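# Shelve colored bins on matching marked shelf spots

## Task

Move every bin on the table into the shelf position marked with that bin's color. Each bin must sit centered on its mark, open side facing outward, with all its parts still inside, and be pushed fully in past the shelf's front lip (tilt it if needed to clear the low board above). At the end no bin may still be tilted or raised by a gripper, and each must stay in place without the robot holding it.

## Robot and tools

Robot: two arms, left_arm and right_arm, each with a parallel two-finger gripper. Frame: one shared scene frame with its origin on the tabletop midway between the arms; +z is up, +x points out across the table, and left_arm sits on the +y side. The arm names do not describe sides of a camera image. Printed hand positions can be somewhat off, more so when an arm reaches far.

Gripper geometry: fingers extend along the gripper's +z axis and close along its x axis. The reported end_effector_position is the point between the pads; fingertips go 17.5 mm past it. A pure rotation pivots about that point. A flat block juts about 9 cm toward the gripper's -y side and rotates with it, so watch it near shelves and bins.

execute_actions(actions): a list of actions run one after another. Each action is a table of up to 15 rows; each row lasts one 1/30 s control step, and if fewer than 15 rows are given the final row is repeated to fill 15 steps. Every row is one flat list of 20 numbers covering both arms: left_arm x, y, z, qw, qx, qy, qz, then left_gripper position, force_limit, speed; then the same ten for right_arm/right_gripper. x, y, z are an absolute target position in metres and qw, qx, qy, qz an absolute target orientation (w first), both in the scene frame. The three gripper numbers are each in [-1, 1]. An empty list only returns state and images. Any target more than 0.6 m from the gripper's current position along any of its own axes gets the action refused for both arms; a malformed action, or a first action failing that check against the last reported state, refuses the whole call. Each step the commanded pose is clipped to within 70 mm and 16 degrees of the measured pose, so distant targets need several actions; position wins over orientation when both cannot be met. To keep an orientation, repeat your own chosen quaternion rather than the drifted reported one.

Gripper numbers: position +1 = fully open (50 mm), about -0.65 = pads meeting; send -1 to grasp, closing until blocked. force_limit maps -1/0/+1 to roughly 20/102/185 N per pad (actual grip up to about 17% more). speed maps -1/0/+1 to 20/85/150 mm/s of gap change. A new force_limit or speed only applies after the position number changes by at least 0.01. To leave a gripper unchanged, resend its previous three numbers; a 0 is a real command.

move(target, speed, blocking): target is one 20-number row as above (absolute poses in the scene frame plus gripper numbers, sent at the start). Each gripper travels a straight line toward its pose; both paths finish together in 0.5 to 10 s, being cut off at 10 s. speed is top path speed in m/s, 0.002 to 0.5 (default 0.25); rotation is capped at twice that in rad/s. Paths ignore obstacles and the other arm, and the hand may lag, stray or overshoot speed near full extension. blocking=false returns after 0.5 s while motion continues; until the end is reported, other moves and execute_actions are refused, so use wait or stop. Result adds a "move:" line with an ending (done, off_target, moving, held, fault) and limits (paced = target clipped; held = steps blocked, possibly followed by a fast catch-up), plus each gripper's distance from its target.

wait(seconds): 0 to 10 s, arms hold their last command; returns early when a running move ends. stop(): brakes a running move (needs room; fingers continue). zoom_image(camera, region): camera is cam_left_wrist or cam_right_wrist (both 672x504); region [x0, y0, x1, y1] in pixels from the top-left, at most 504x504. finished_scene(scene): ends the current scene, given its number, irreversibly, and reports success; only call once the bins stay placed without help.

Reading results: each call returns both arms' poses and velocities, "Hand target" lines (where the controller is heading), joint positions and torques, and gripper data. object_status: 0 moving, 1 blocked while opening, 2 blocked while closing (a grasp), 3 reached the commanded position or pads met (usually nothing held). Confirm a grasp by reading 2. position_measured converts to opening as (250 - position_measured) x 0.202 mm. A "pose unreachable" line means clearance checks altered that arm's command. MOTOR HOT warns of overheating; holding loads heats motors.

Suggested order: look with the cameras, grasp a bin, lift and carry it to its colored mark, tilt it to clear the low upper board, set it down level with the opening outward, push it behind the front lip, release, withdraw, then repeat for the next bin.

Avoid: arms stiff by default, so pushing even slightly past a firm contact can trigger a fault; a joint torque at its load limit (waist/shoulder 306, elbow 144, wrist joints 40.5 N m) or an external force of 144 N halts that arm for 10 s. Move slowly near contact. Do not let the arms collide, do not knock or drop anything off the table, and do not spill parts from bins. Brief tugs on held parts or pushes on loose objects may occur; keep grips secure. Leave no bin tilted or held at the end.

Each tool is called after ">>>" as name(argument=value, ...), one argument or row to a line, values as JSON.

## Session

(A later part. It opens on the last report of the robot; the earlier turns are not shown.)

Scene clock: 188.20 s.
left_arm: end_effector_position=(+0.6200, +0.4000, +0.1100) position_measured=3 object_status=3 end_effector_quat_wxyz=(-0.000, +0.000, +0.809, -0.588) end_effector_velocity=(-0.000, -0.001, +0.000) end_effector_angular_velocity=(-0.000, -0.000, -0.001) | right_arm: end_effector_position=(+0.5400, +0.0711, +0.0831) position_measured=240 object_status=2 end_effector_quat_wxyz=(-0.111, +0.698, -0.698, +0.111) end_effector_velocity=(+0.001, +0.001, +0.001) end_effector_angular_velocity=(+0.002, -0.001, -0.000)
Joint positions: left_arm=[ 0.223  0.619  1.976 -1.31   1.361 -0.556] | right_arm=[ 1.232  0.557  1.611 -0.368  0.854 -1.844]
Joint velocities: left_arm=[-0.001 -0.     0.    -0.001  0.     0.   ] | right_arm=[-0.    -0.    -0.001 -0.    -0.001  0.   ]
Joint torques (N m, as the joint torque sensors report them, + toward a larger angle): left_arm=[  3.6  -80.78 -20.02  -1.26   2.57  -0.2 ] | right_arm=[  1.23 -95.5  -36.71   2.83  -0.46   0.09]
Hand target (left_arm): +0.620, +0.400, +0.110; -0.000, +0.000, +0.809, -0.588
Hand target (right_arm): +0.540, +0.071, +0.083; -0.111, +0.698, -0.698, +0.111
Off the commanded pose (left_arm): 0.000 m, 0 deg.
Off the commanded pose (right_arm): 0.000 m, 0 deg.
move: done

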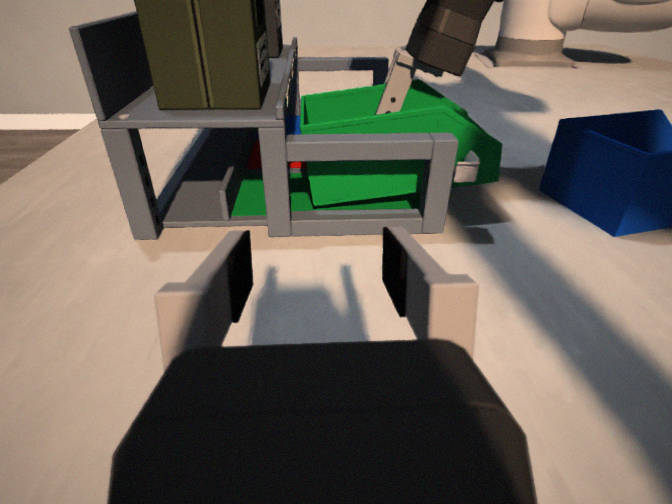

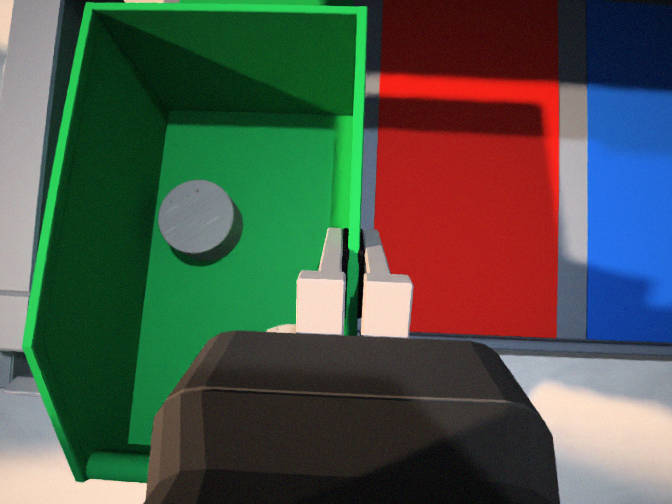

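>>> move(
  target=[0.62,0.40,0.11,0,0,-0.809,0.588,1,0,0, 0.545,0.071,0.078,-0.1106,0.6984,-0.6984,0.1106,-1,0.3,-0.3],
  speed=0.05,
)

>>> move(
  target=[0.62,0.40,0.11,0,0,-0.809,0.588,1,0,0, 0.598,0.071,0.075,-0.1228,0.6964,-0.6964,0.1228,-1,0.3,-0.3],
  speed=0.04,
)

>>> zoom_image(
  camera="cam_left_wrist",
  region=[200, 50, 520, 250],
)

Scene clock: 196.43 s.
left_arm: end_effector_position=(+0.6200, +0.4000, +0.1100) position_measured=3 object_status=3 end_effector_quat_wxyz=(+0.000, +0.000, +0.809, -0.588) end_effector_velocity=(-0.000, -0.000, -0.001) end_effector_angular_velocity=(+0.000, +0.001, -0.001) | right_arm: end_effector_position=(+0.5450, +0.0710, +0.0780) position_measured=240 object_status=2 end_effector_quat_wxyz=(-0.111, +0.698, -0.698, +0.111) end_effector_velocity=(+0.001, +0.000, +0.000) end_effector_angular_velocity=(-0.001, -0.002, +0.001)
Joint positions: left_arm=[ 0.223  0.619  1.976 -1.31   1.361 -0.556] | right_arm=[ 1.226  0.565  1.609 -0.369  0.847 -1.847]
Joint velocities: left_arm=[-0.     0.001  0.     0.001  0.    -0.   ] | right_arm=[-0.     0.    -0.001 -0.002  0.001 -0.   ]
Joint torques (N m, as the joint torque sensors report them, + toward a larger angle): left_arm=[  2.46 -80.53 -19.21  -1.27   2.77   0.07] | right_arm=[  0.83 -96.66 -36.25   2.73  -0.52   0.18]
Hand target (left_arm): +0.620, +0.400, +0.110; -0.000, +0.000, +0.809, -0.588
Hand target (right_arm): +0.545, +0.071, +0.078; -0.111, +0.698, -0.698, +0.111
Off the commanded pose (left_arm): 0.000 m, 0 deg.
Off the commanded pose (right_arm): 0.000 m, 0 deg.
move: done

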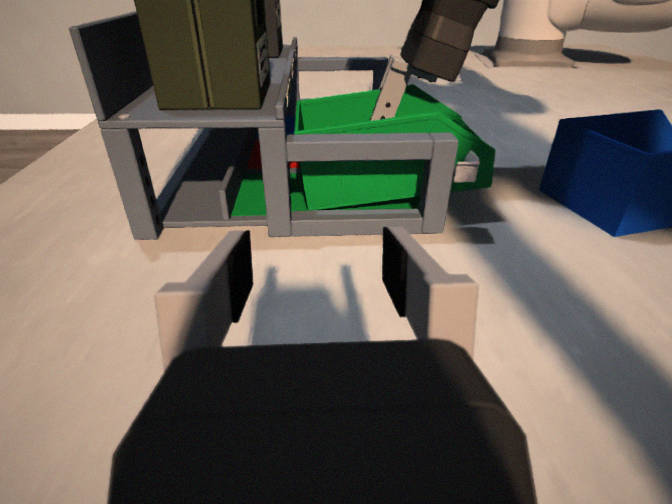

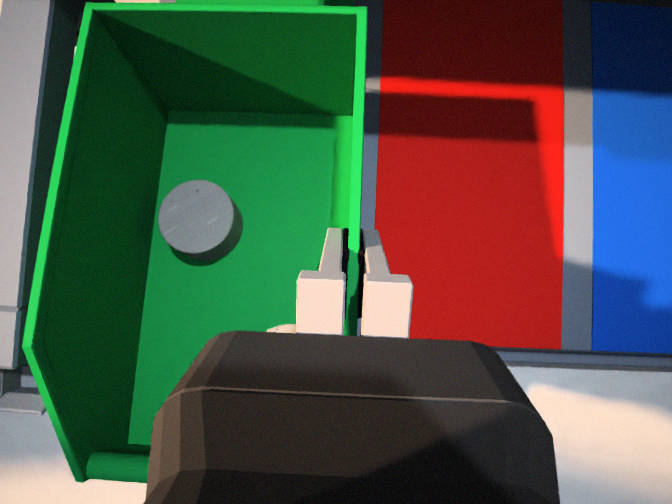

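Scene clock: 198.03 s.
left_arm: end_effector_position=(+0.6200, +0.4000, +0.1100) position_measured=3 object_status=3 end_effector_quat_wxyz=(+0.000, +0.000, +0.809, -0.588) end_effector_velocity=(+0.000, +0.000, -0.000) end_effector_angular_velocity=(+0.000, +0.000, +0.000) | right_arm: end_effector_position=(+0.5980, +0.0711, +0.0750) position_measured=240 object_status=2 end_effector_quat_wxyz=(-0.123, +0.696, -0.696, +0.123) end_effector_velocity=(+0.000, -0.000, +0.001) end_effector_angular_velocity=(-0.000, -0.002, +0.000)
Joint positions: left_arm=[ 0.223  0.619  1.976 -1.31   1.361 -0.556] | right_arm=[ 1.179  0.598  1.566 -0.405  0.831 -1.869]
Joint velocities: left_arm=[ 0.  0. -0.  0. -0. -0.] | right_arm=[-0.    -0.001  0.    -0.002  0.     0.   ]
Joint torques (N m, as the joint torque sensors report them, + toward a larger angle): left_arm=[  2.61 -79.08 -20.26  -1.06   2.74  -0.1 ] | right_arm=[  1.28 -99.49 -36.2    2.73  -0.66   0.04]
Hand target (left_arm): +0.620, +0.400, +0.110; -0.000, +0.000, +0.809, -0.588
Hand target (right_arm): +0.598, +0.071, +0.075; -0.123, +0.696, -0.696, +0.123
Off the commanded pose (left_arm): 0.000 m, 0 deg.
Off the commanded pose (right_arm): 0.000 m, 0 deg.
move: done

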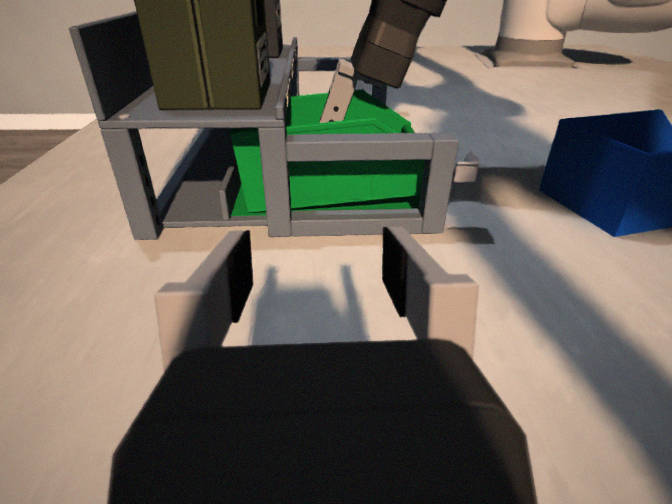

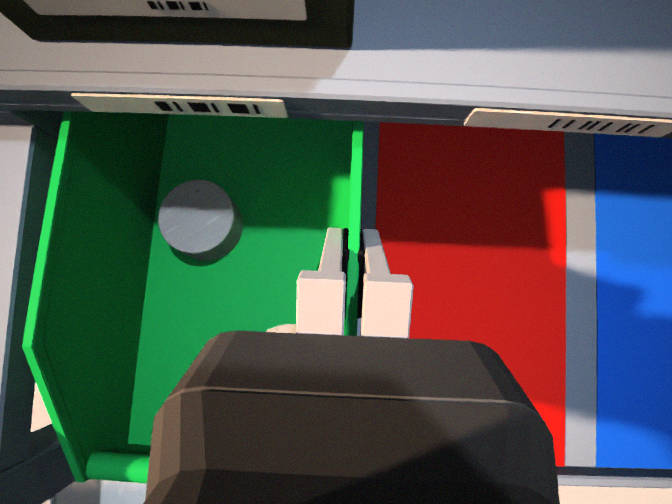

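Region (200, 50, 520, 250) of cam_left_wrist's 672x504 image, scaled by 1.575, with more detail than that image has; it fills the top 315 rows of this view, and the rest is white.

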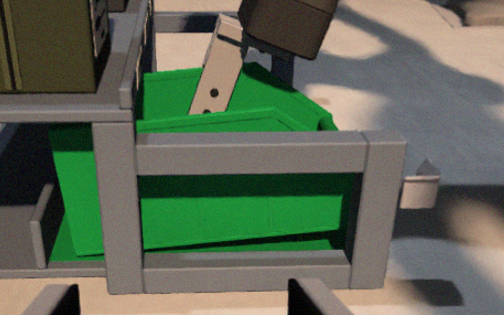

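>>> move(
  target=[0.62,0.40,0.11,0,0,-0.809,0.588,1,0,0, 0.606,0.071,0.074,-0.1228,0.6964,-0.6964,0.1228,-1,0.3,-0.3],
  speed=0.03,
)

>>> move(
  target=[0.62,0.40,0.11,0,0,-0.809,0.588,1,0,0, 0.606,0.071,0.066,-0.153,0.6903,-0.6903,0.153,-1,0.3,-0.3],
  speed=0.04,
)

>>> zoom_image(
  camera="cam_left_wrist",
  region=[200, 100, 360, 240],
)

Scene clock: 202.13 s.
left_arm: end_effector_position=(+0.6200, +0.4000, +0.1100) position_measured=3 object_status=3 end_effector_quat_wxyz=(+0.000, +0.000, +0.809, -0.588) end_effector_velocity=(+0.000, +0.000, -0.000) end_effector_angular_velocity=(+0.000, +0.000, +0.000) | right_arm: end_effector_position=(+0.6060, +0.0710, +0.0740) position_measured=240 object_status=2 end_effector_quat_wxyz=(-0.123, +0.696, -0.696, +0.123) end_effector_velocity=(+0.000, +0.000, +0.000) end_effector_angular_velocity=(-0.000, +0.000, +0.000)
Joint positions: left_arm=[ 0.223  0.619  1.976 -1.31   1.361 -0.556] | right_arm=[ 1.171  0.604  1.557 -0.403  0.83  -1.879]
Joint velocities: left_arm=[ 0.     0.001 -0.     0.    -0.     0.   ] | right_arm=[-0.     0.    -0.001  0.     0.    -0.001]
Joint torques (N m, as the joint torque sensors report them, + toward a larger angle): left_arm=[  2.18 -79.67 -19.49  -1.51   2.62  -0.14] | right_arm=[   1.65 -100.6   -36.69    2.68   -0.58    0.1 ]
Hand target (left_arm): +0.620, +0.400, +0.110; -0.000, +0.000, +0.809, -0.588
Hand target (right_arm): +0.606, +0.071, +0.074; -0.123, +0.696, -0.696, +0.123
Off the commanded pose (left_arm): 0.000 m, 0 deg.
Off the commanded pose (right_arm): 0.000 m, 0 deg.
move: done

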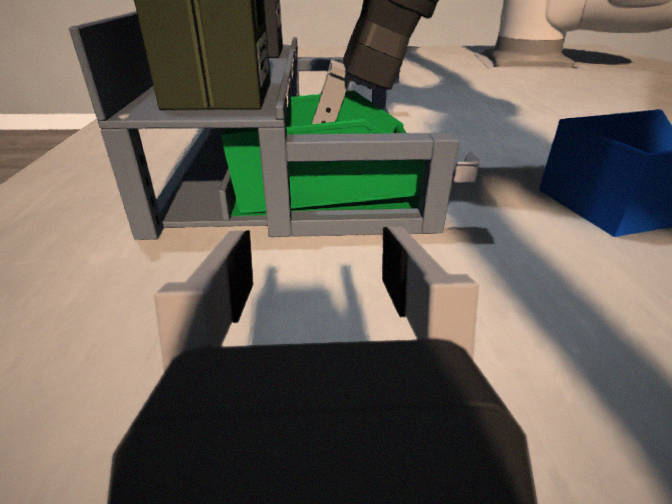

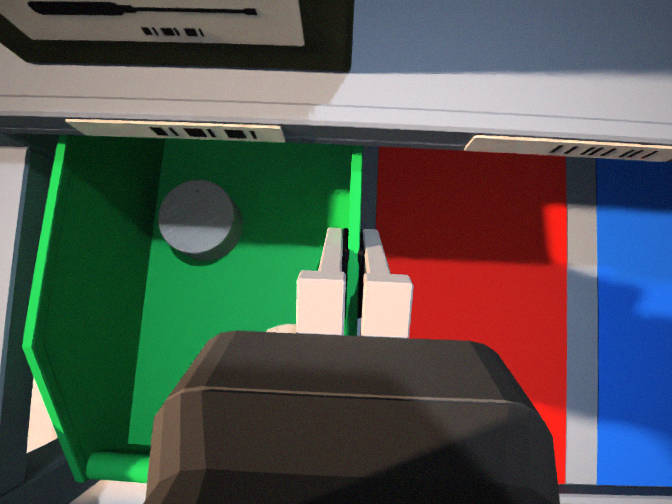

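Scene clock: 203.47 s.
left_arm: end_effector_position=(+0.6200, +0.4000, +0.1100) position_measured=3 object_status=3 end_effector_quat_wxyz=(+0.000, +0.000, +0.809, -0.588) end_effector_velocity=(-0.000, -0.001, -0.000) end_effector_angular_velocity=(+0.000, +0.000, -0.001) | right_arm: end_effector_position=(+0.6060, +0.0710, +0.0660) position_measured=240 object_status=2 end_effector_quat_wxyz=(-0.153, +0.690, -0.690, +0.153) end_effector_velocity=(-0.000, -0.000, -0.000) end_effector_angular_velocity=(-0.001, -0.002, -0.000)
Joint positions: left_arm=[ 0.223  0.619  1.976 -1.31   1.361 -0.556] | right_arm=[ 1.196  0.608  1.595 -0.542  0.782 -1.747]
Joint velocities: left_arm=[-0.001  0.     0.     0.    -0.    -0.   ] | right_arm=[ 0.     0.     0.001 -0.003 -0.001  0.003]
Joint torques (N m, as the joint torque sensors report them, + toward a larger angle): left_arm=[  2.55 -81.17 -19.59  -1.59   2.95  -0.15] | right_arm=[  1.69 -99.43 -35.68   2.35  -0.6    0.1 ]
Hand target (left_arm): +0.620, +0.400, +0.110; -0.000, +0.000, +0.809, -0.588
Hand target (right_arm): +0.606, +0.071, +0.066; -0.153, +0.690, -0.690, +0.153
Off the commanded pose (left_arm): 0.000 m, 0 deg.
Off the commanded pose (right_arm): 0.000 m, 0 deg.
move: done

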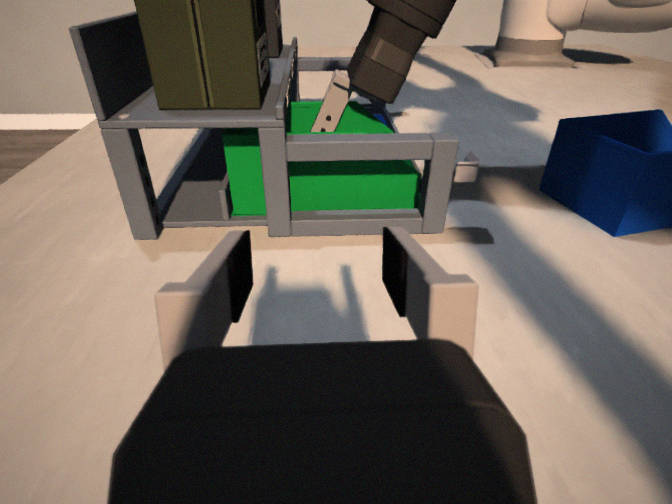

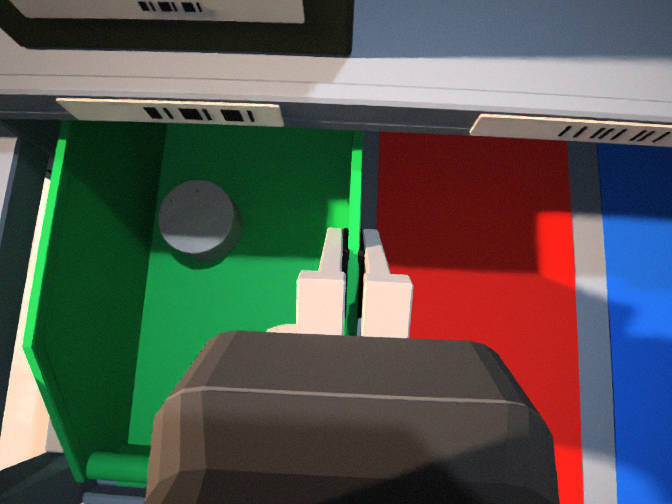

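Region (200, 100, 360, 240) of cam_left_wrist's 672x504 image, scaled by 3.150, with more detail than that image has; it fills the top 441 rows of this view, and the rest is white.

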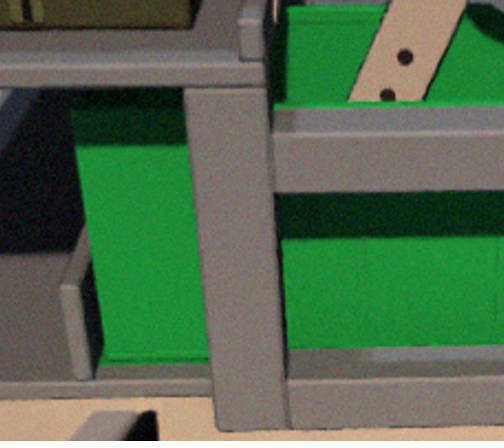

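>>> move(
  target=[0.62,0.40,0.11,0,0,-0.809,0.588,1,0,0, 0.6085,0.071,0.063,-0.153,0.6903,-0.6903,0.153,-1,0.3,-0.3],
  speed=0.02,
)

>>> zoom_image(
  camera="cam_left_wrist",
  region=[200, 100, 360, 240],
)

Scene clock: 206.97 s.
left_arm: end_effector_position=(+0.6200, +0.4000, +0.1100) position_measured=3 object_status=3 end_effector_quat_wxyz=(+0.000, +0.000, +0.809, -0.588) end_effector_velocity=(+0.000, -0.000, -0.001) end_effector_angular_velocity=(-0.000, +0.001, +0.000) | right_arm: end_effector_position=(+0.6086, +0.0712, +0.0635) position_measured=240 object_status=2 end_effector_quat_wxyz=(-0.153, +0.690, -0.690, +0.153) end_effector_velocity=(+0.000, -0.001, -0.001) end_effector_angular_velocity=(-0.002, +0.001, -0.001)
Joint positions: left_arm=[ 0.223  0.619  1.976 -1.31   1.361 -0.556] | right_arm=[ 1.193  0.612  1.594 -0.543  0.778 -1.747]
Joint velocities: left_arm=[-0.     0.001 -0.    -0.001 -0.     0.   ] | right_arm=[-0.     0.001 -0.    -0.     0.001  0.   ]
Joint torques (N m, as the joint torque sensors report them, + toward a larger angle): left_arm=[  2.22 -81.35 -20.39  -1.82   2.75   0.17] | right_arm=[-29.02 -31.65 -16.06   0.96  -4.33  -0.72]
Hand target (left_arm): +0.620, +0.400, +0.110; -0.000, +0.000, +0.809, -0.588
Hand target (right_arm): +0.609, +0.071, +0.063; -0.153, +0.690, -0.690, +0.153
Off the commanded pose (left_arm): 0.000 m, 0 deg.
Off the commanded pose (right_arm): 0.001 m, 0 deg.
move: done

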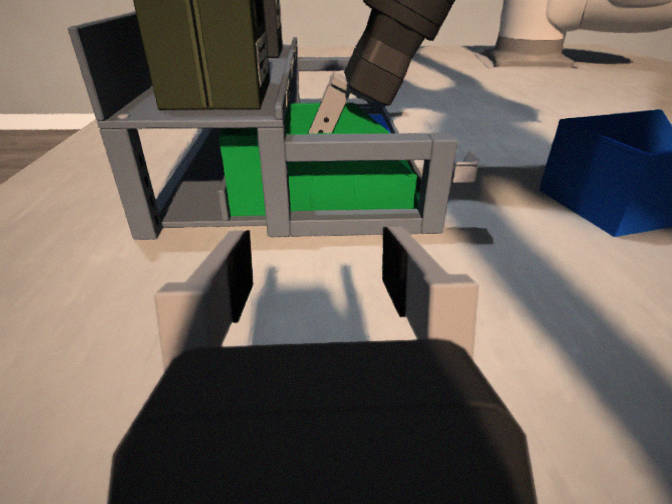

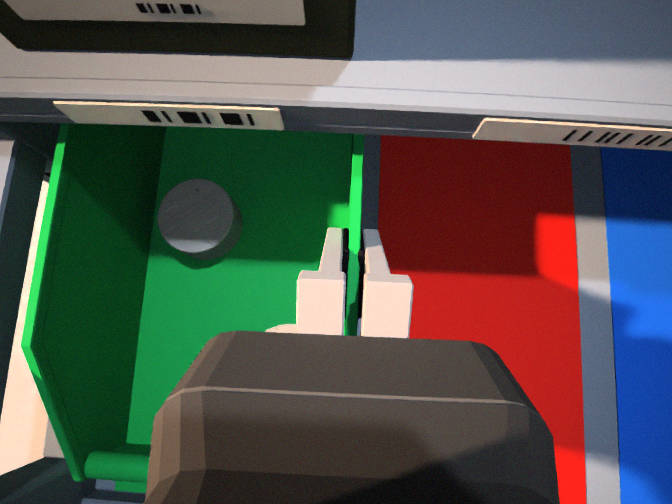

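Region (200, 100, 360, 240) of cam_left_wrist's 672x504 image, scaled by 3.150, with more detail than that image has; it fills the top 441 rows of this view, and the rest is white.

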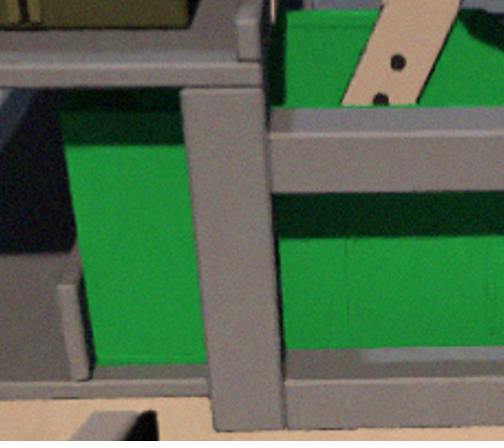

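>>> execute_actions(
  actions=[
    [[0.62,0.40,0.11,0,0,-0.809,0.588,1,0,0, 0.6075,0.071,0.0665,-0.153,0.6903,-0.6903,0.153,-1,0.3,-0.3]],
    [[0.62,0.40,0.11,0,0,-0.809,0.588,1,0,0, 0.608,0.074,0.0665,-0.153,0.6903,-0.6903,0.153,-1,0.3,-0.3]],
    [[0.62,0.40,0.11,0,0,-0.809,0.588,1,0,0, 0.608,0.074,0.0650,-0.153,0.6903,-0.6903,0.153,-1,0.3,-0.3]],
  ],
)

>>> zoom_image(
  camera="cam_left_wrist",
  region=[200, 150, 300, 240],
)

Scene clock: 214.50 s.
left_arm: end_effector_position=(+0.6200, +0.4000, +0.1100) position_measured=3 object_status=3 end_effector_quat_wxyz=(-0.000, +0.000, +0.809, -0.588) end_effector_velocity=(+0.000, -0.000, +0.000) end_effector_angular_velocity=(-0.000, -0.001, -0.000) | right_arm: end_effector_position=(+0.6080, +0.0740, +0.0651) position_measured=240 object_status=2 end_effector_quat_wxyz=(-0.153, +0.690, -0.690, +0.153) end_effector_velocity=(-0.000, -0.000, -0.001) end_effector_angular_velocity=(-0.001, +0.001, -0.000)
Joint positions: left_arm=[ 0.223  0.619  1.976 -1.31   1.361 -0.556] | right_arm=[ 1.196  0.614  1.587 -0.541  0.784 -1.749]
Joint velocities: left_arm=[-0.001 -0.001 -0.    -0.    -0.    -0.   ] | right_arm=[-0.     0.     0.001  0.001  0.    -0.   ]
Joint torques (N m, as the joint torque sensors report them, + toward a larger angle): left_arm=[  3.71 -79.35 -18.59  -1.63   2.84   0.13] | right_arm=[ -0.02 -97.86 -33.49   2.71   0.08   0.12]
Hand target (left_arm): +0.620, +0.400, +0.110; -0.000, +0.000, +0.809, -0.588
Hand target (right_arm): +0.608, +0.074, +0.065; -0.153, +0.690, -0.690, +0.153
Off the commanded pose (left_arm): 0.000 m, 0 deg.
Off the commanded pose (right_arm): 0.000 m, 0 deg.

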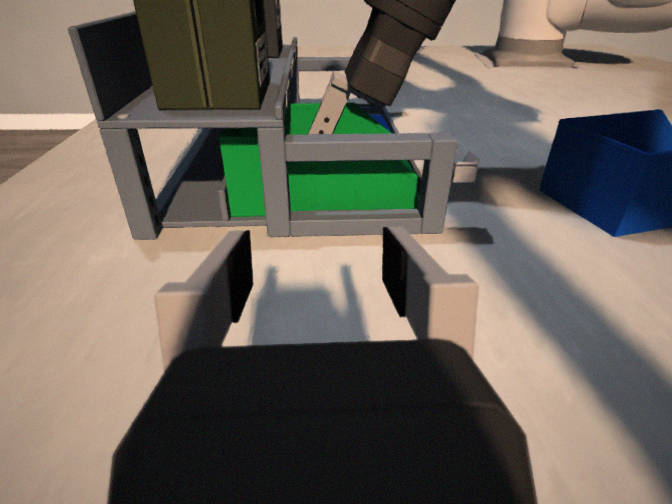

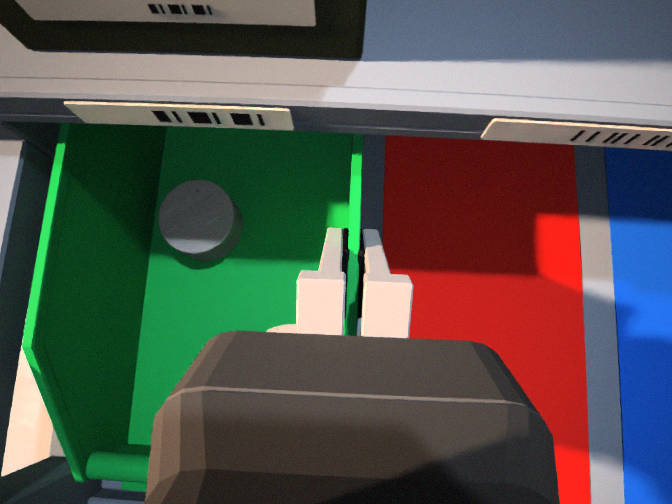

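Region (200, 150, 300, 240) of cam_left_wrist's 672x504 image, scaled by 5.040, with more detail than that image has; it fills the top 454 rows of this view, and the rest is white.

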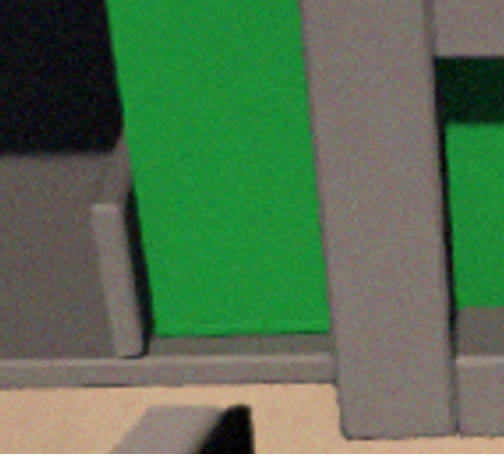

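>>> execute_actions(
  actions=[
    [[0.62,0.40,0.11,0,0,-0.809,0.588,1,0,0, 0.6095,0.074,0.0655,-0.153,0.6903,-0.6903,0.153,-1,0.3,-0.3]],
  ],
)

Scene clock: 217.80 s.
left_arm: end_effector_position=(+0.6200, +0.4000, +0.1100) position_measured=3 object_status=3 end_effector_quat_wxyz=(+0.000, +0.000, +0.809, -0.588) end_effector_velocity=(-0.000, -0.000, -0.000) end_effector_angular_velocity=(+0.000, +0.000, -0.000) | right_arm: end_effector_position=(+0.6095, +0.0740, +0.0654) position_measured=240 object_status=2 end_effector_quat_wxyz=(-0.153, +0.690, -0.690, +0.153) end_effector_velocity=(+0.000, -0.000, -0.000) end_effector_angular_velocity=(-0.001, -0.001, +0.001)
Joint positions: left_arm=[ 0.223  0.619  1.976 -1.31   1.361 -0.556] | right_arm=[ 1.194  0.614  1.586 -0.54   0.784 -1.751]
Joint velocities: left_arm=[-0.  0.  0.  0. -0.  0.] | right_arm=[-0.     0.    -0.    -0.001  0.    -0.   ]
Joint torques (N m, as the joint torque sensors report them, + toward a larger angle): left_arm=[  2.39 -82.26 -18.71  -1.65   2.8   -0.36] | right_arm=[ -8.95 -99.89 -41.26  -1.32  -1.65  -0.38]
Hand target (left_arm): +0.620, +0.400, +0.110; -0.000, +0.000, +0.809, -0.588
Hand target (right_arm): +0.610, +0.074, +0.066; -0.153, +0.690, -0.690, +0.153
Off the commanded pose (left_arm): 0.000 m, 0 deg.
Off the commanded pose (right_arm): 0.000 m, 0 deg.

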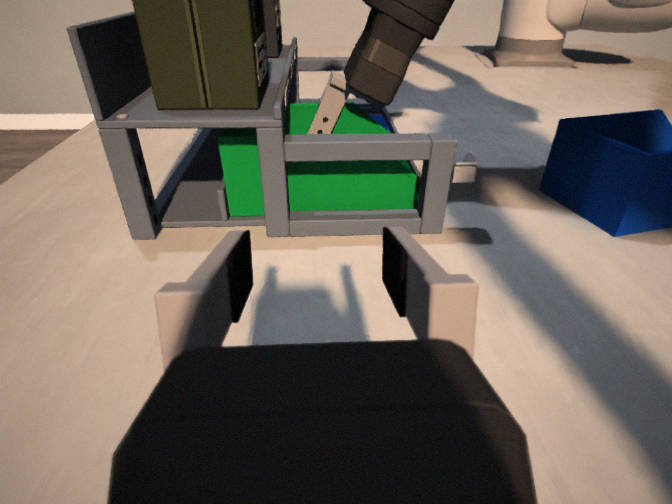

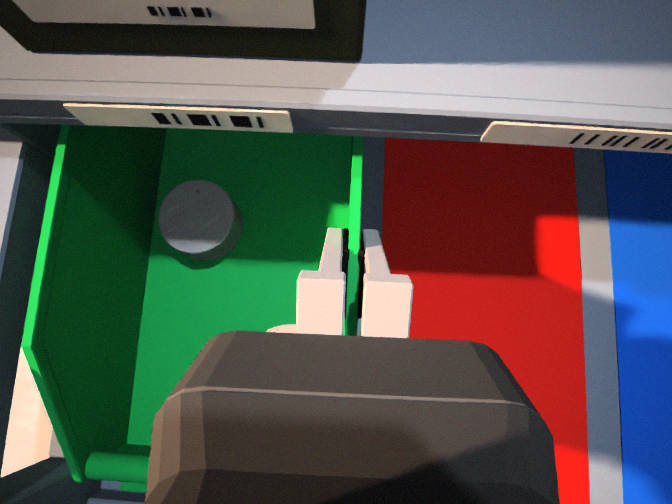

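>>> execute_actions(
  actions=[
    [[0.62,0.40,0.11,0,0,-0.809,0.588,1,0,0, 0.609,0.074,0.065,-0.153,0.6903,-0.6903,0.153,0.0,0.3,-0.3]],
    [[0.62,0.40,0.11,0,0,-0.809,0.588,1,0,0, 0.603,0.074,0.078,-0.153,0.6903,-0.6903,0.153,0.0,0.3,-0.3],[0.62,0.40,0.11,0,0,-0.809,0.588,1,0,0, 0.603,0.074,0.078,-0.153,0.6903,-0.6903,0.153,0.0,0.3,-0.3],[0.62,0.40,0.11,0,0,-0.809,0.588,1,0,0, 0.603,0.074,0.078,-0.153,0.6903,-0.6903,0.153,0.0,0.3,-0.3],[0.62,0.40,0.11,0,0,-0.809,0.588,1,0,0, 0.59,0.074,0.105,-0.153,0.6903,-0.6903,0.153,0.0,0.3,-0.3],[0.62,0.40,0.11,0,0,-0.809,0.588,1,0,0, 0.59,0.074,0.105,-0.153,0.6903,-0.6903,0.153,0.0,0.3,-0.3],[0.62,0.40,0.11,0,0,-0.809,0.588,1,0,0, 0.58,0.074,0.125,-0.153,0.6903,-0.6903,0.153,0.0,0.3,-0.3]],
  ],
)

>>> move(
  target=[0.62,0.40,0.11,0,0,-0.809,0.588,1,0,0, 0.47,0.122,0.16,-0.153,0.6903,-0.6903,0.153,1,0.3,0],
  speed=0.25,
)

Scene clock: 230.63 s.
left_arm: end_effector_position=(+0.6200, +0.4000, +0.1100) position_measured=3 object_status=3 end_effector_quat_wxyz=(-0.000, +0.000, +0.809, -0.588) end_effector_velocity=(+0.000, +0.001, -0.000) end_effector_angular_velocity=(-0.000, +0.001, +0.002) | right_arm: end_effector_position=(+0.5800, +0.0738, +0.1247) position_measured=152 object_status=3 end_effector_quat_wxyz=(-0.153, +0.690, -0.690, +0.153) end_effector_velocity=(-0.001, +0.000, +0.001) end_effector_angular_velocity=(+0.000, -0.000, +0.000)
Joint positions: left_arm=[ 0.223  0.619  1.976 -1.31   1.361 -0.556] | right_arm=[ 1.226  0.542  1.582 -0.508  0.863 -1.772]
Joint velocities: left_arm=[ 0.002  0.     0.    -0.    -0.     0.   ] | right_arm=[ 0.001 -0.001 -0.001  0.001  0.001 -0.   ]
Joint torques (N m, as the joint torque sensors report them, + toward a larger angle): left_arm=[  2.3  -81.76 -19.53  -1.42   2.62  -0.24] | right_arm=[  1.97 -89.81 -35.33   2.75  -0.55  -0.04]
Hand target (left_arm): +0.620, +0.400, +0.110; +0.000, +0.000, +0.809, -0.588
Hand target (right_arm): +0.580, +0.074, +0.125; -0.153, +0.690, -0.690, +0.153
Off the commanded pose (left_arm): 0.000 m, 0 deg.
Off the commanded pose (right_arm): 0.000 m, 0 deg.

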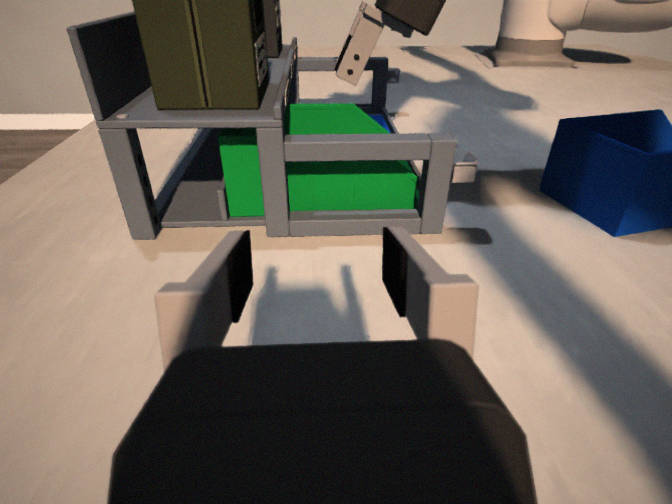

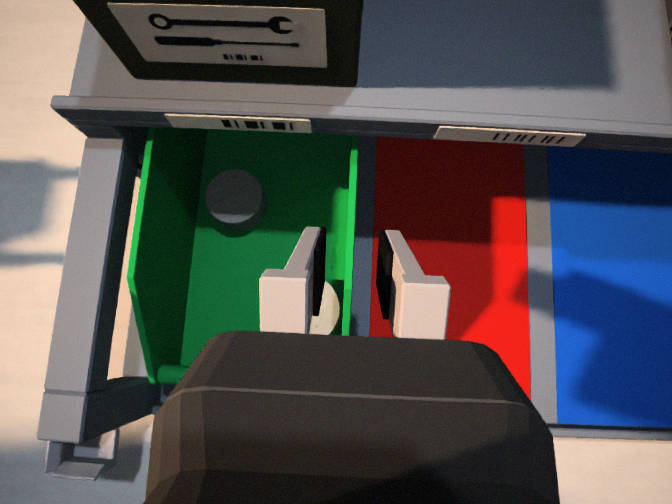

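Scene clock: 231.57 s.
left_arm: end_effector_position=(+0.6200, +0.4000, +0.1100) position_measured=3 object_status=3 end_effector_quat_wxyz=(+0.000, +0.000, +0.809, -0.588) end_effector_velocity=(+0.000, +0.000, +0.000) end_effector_angular_velocity=(+0.000, -0.000, +0.000) | right_arm: end_effector_position=(+0.4699, +0.1218, +0.1601) position_measured=3 object_status=3 end_effector_quat_wxyz=(-0.153, +0.690, -0.690, +0.153) end_effector_velocity=(-0.000, +0.001, +0.001) end_effector_angular_velocity=(+0.000, -0.001, +0.001)
Joint positions: left_arm=[ 0.223  0.619  1.976 -1.31   1.361 -0.556] | right_arm=[ 1.377  0.518  1.549 -0.498  0.976 -1.663]
Joint velocities: left_arm=[ 0. -0. -0.  0. -0.  0.] | right_arm=[ 0.001 -0.    -0.001 -0.001  0.001 -0.   ]
Joint torques (N m, as the joint torque sensors report them, + toward a larger angle): left_arm=[  2.52 -82.16 -20.37  -1.31   2.83  -0.13] | right_arm=[  1.16 -90.81 -36.37   2.77  -0.02   0.16]
Hand target (left_arm): +0.620, +0.400, +0.110; -0.000, +0.000, +0.809, -0.588
Hand target (right_arm): +0.470, +0.122, +0.160; -0.153, +0.690, -0.690, +0.153
Off the commanded pose (left_arm): 0.000 m, 0 deg.
Off the commanded pose (right_arm): 0.000 m, 0 deg.
move: done

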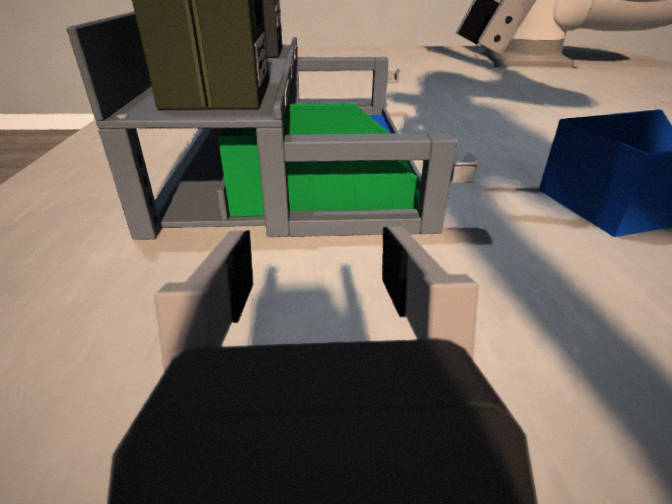

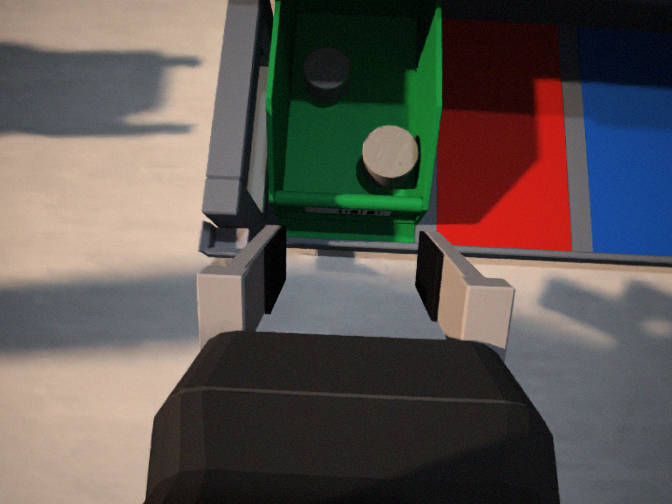

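>>> zoom_image(
  camera="cam_right_wrist",
  region=[250, 160, 450, 270],
)

Region (250, 160, 450, 270) of cam_right_wrist's 672x504 image, scaled by 2.520, with more detail than that image has; it fills the top 277 rows of this view, and the rest is white.

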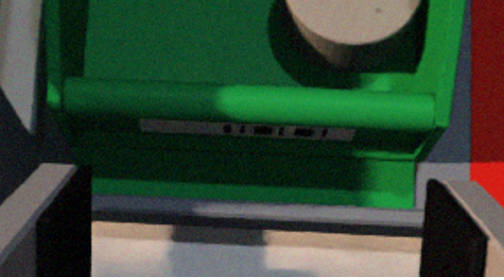

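>>> move(
  target=[0.62,0.40,0.11,0,0,-0.809,0.588,1,0,0, 0.273,0.192,0.125,-0.1705,0.7693,-0.601,0.1332,1,0.3,0],
  speed=0.3,
)

Scene clock: 237.23 s.
left_arm: end_effector_position=(+0.6200, +0.4000, +0.1100) position_measured=3 object_status=3 end_effector_quat_wxyz=(+0.000, +0.000, +0.809, -0.588) end_effector_velocity=(+0.000, +0.000, +0.000) end_effector_angular_velocity=(-0.000, -0.000, +0.001) | right_arm: end_effector_position=(+0.2729, +0.1917, +0.1250) position_measured=3 object_status=3 end_effector_quat_wxyz=(-0.170, +0.769, -0.601, +0.133) end_effector_velocity=(-0.001, +0.000, -0.001) end_effector_angular_velocity=(-0.001, +0.001, +0.000)
Joint positions: left_arm=[ 0.223  0.619  1.976 -1.31   1.361 -0.556] | right_arm=[ 1.622  0.541  1.583 -0.518  0.926 -1.628]
Joint velocities: left_arm=[ 0.001 -0.    -0.    -0.001 -0.    -0.   ] | right_arm=[ 0.001  0.     0.     0.002 -0.    -0.001]
Joint torques (N m, as the joint torque sensors report them, + toward a larger angle): left_arm=[  3.76 -80.   -19.91  -1.62   2.8   -0.03] | right_arm=[  1.69 -92.32 -34.36   2.52  -0.1    0.08]
Hand target (left_arm): +0.620, +0.400, +0.110; -0.000, +0.000, +0.809, -0.588
Hand target (right_arm): +0.273, +0.192, +0.125; -0.170, +0.769, -0.601, +0.133
Off the commanded pose (left_arm): 0.000 m, 0 deg.
Off the commanded pose (right_arm): 0.000 m, 0 deg.
move: done

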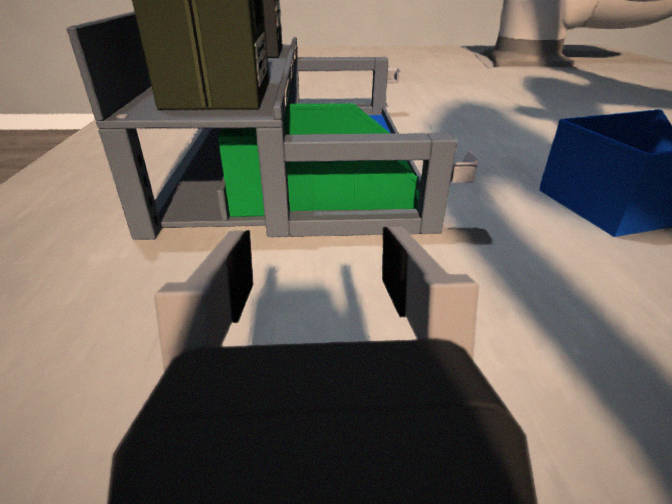

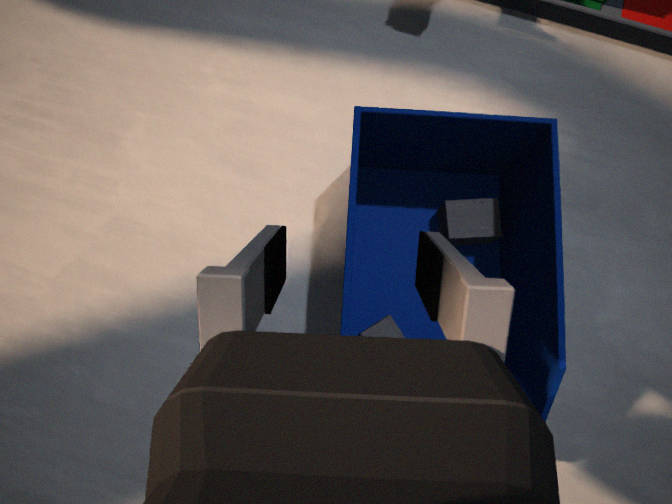

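>>> move(
  target=[0.62,0.40,0.11,0,0,-0.809,0.588,1,0,0, 0.273,0.193,0.057,-0.1693,0.764,-0.6078,0.1347,0.2,0.3,0.5],
  speed=0.1,
)

>>> move(
  target=[0.62,0.40,0.11,0,0,-0.809,0.588,1,0,0, 0.273,0.193,0.057,-0.1693,0.764,-0.6078,0.1347,-1,0.3,-0.3],
  speed=0.1,
)

Scene clock: 243.67 s.
left_arm: end_effector_position=(+0.6200, +0.4000, +0.1100) position_measured=3 object_status=3 end_effector_quat_wxyz=(-0.000, +0.000, +0.809, -0.588) end_effector_velocity=(+0.000, -0.000, +0.001) end_effector_angular_velocity=(-0.000, -0.001, +0.000) | right_arm: end_effector_position=(+0.2730, +0.1931, +0.0571) position_measured=123 object_status=3 end_effector_quat_wxyz=(-0.169, +0.764, -0.608, +0.135) end_effector_velocity=(-0.000, -0.000, -0.000) end_effector_angular_velocity=(+0.000, +0.000, -0.001)
Joint positions: left_arm=[ 0.223  0.619  1.976 -1.31   1.361 -0.556] | right_arm=[ 1.623  0.609  1.614 -0.56   0.85  -1.545]
Joint velocities: left_arm=[-0.    -0.001 -0.    -0.001  0.    -0.   ] | right_arm=[ 0.     0.     0.001 -0.    -0.     0.001]
Joint torques (N m, as the joint torque sensors report them, + toward a larger angle): left_arm=[  2.47 -79.43 -19.04  -1.44   3.06  -0.04] | right_arm=[  1.01 -95.13 -32.08   2.32   0.15  -0.02]
Hand target (left_arm): +0.620, +0.400, +0.110; -0.000, +0.000, +0.809, -0.588
Hand target (right_arm): +0.273, +0.193, +0.057; -0.169, +0.764, -0.608, +0.135
Off the commanded pose (left_arm): 0.000 m, 0 deg.
Off the commanded pose (right_arm): 0.000 m, 0 deg.
move: done

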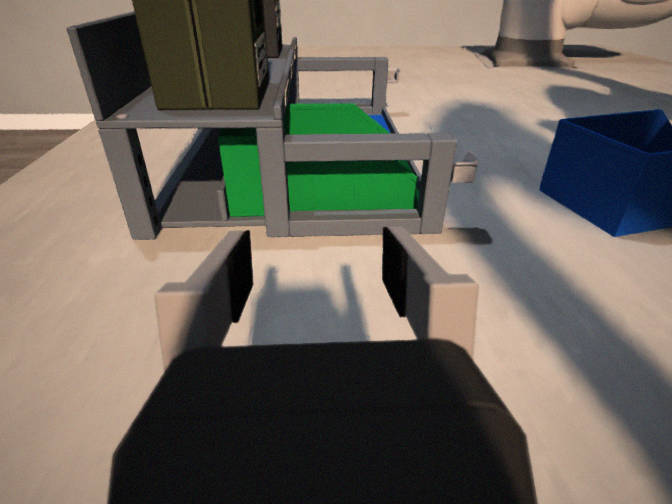

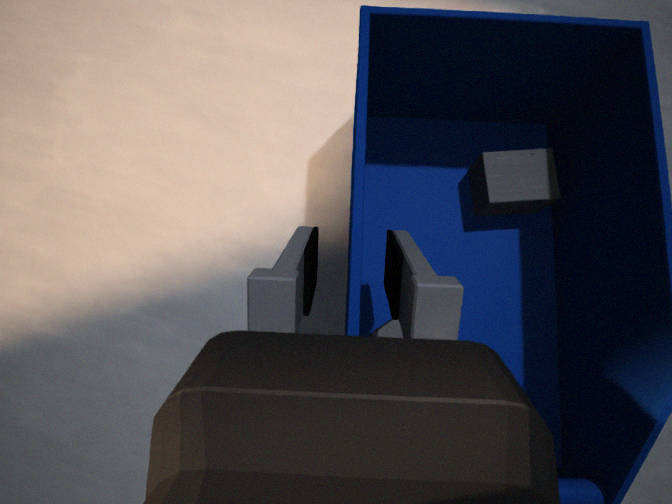

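Scene clock: 244.37 s.
left_arm: end_effector_position=(+0.6200, +0.4000, +0.1100) position_measured=3 object_status=3 end_effector_quat_wxyz=(-0.000, +0.000, +0.809, -0.588) end_effector_velocity=(+0.000, -0.001, +0.000) end_effector_angular_velocity=(-0.000, -0.000, -0.000) | right_arm: end_effector_position=(+0.2730, +0.1930, +0.0570) position_measured=240 object_status=2 end_effector_quat_wxyz=(-0.169, +0.764, -0.608, +0.135) end_effector_velocity=(-0.000, -0.001, -0.001) end_effector_angular_velocity=(-0.002, +0.000, -0.001)
Joint positions: left_arm=[ 0.223  0.619  1.976 -1.31   1.361 -0.556] | right_arm=[ 1.623  0.609  1.614 -0.56   0.85  -1.545]
Joint velocities: left_arm=[-0.001 -0.    -0.    -0.001  0.     0.   ] | right_arm=[-0.     0.     0.001  0.001  0.001  0.   ]
Joint torques (N m, as the joint torque sensors report them, + toward a larger angle): left_arm=[  5.33 -80.82 -19.42  -1.43   2.67  -0.05] | right_arm=[  2.57 -94.23 -30.83   2.37   0.66  -0.02]
Hand target (left_arm): +0.620, +0.400, +0.110; -0.000, +0.000, +0.809, -0.588
Hand target (right_arm): +0.273, +0.193, +0.057; -0.169, +0.764, -0.608, +0.135
Off the commanded pose (left_arm): 0.000 m, 0 deg.
Off the commanded pose (right_arm): 0.000 m, 0 deg.
move: done

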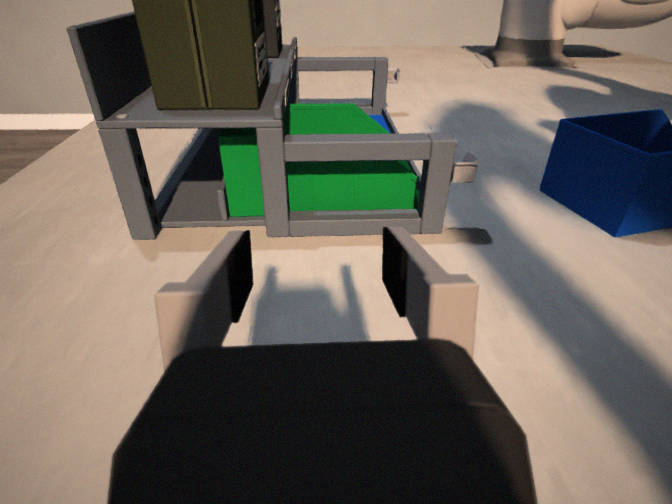

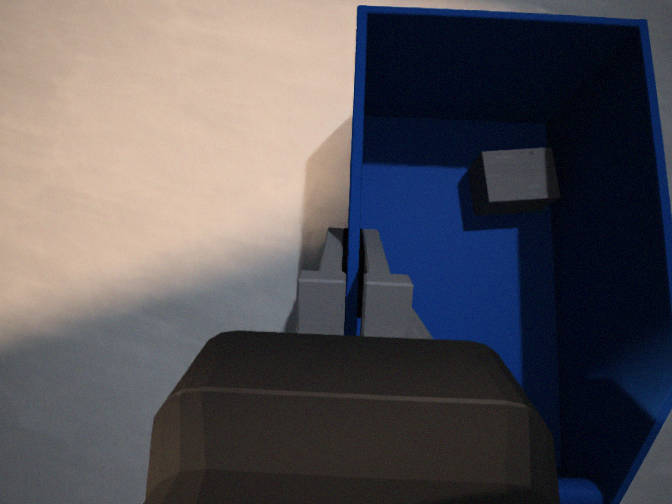

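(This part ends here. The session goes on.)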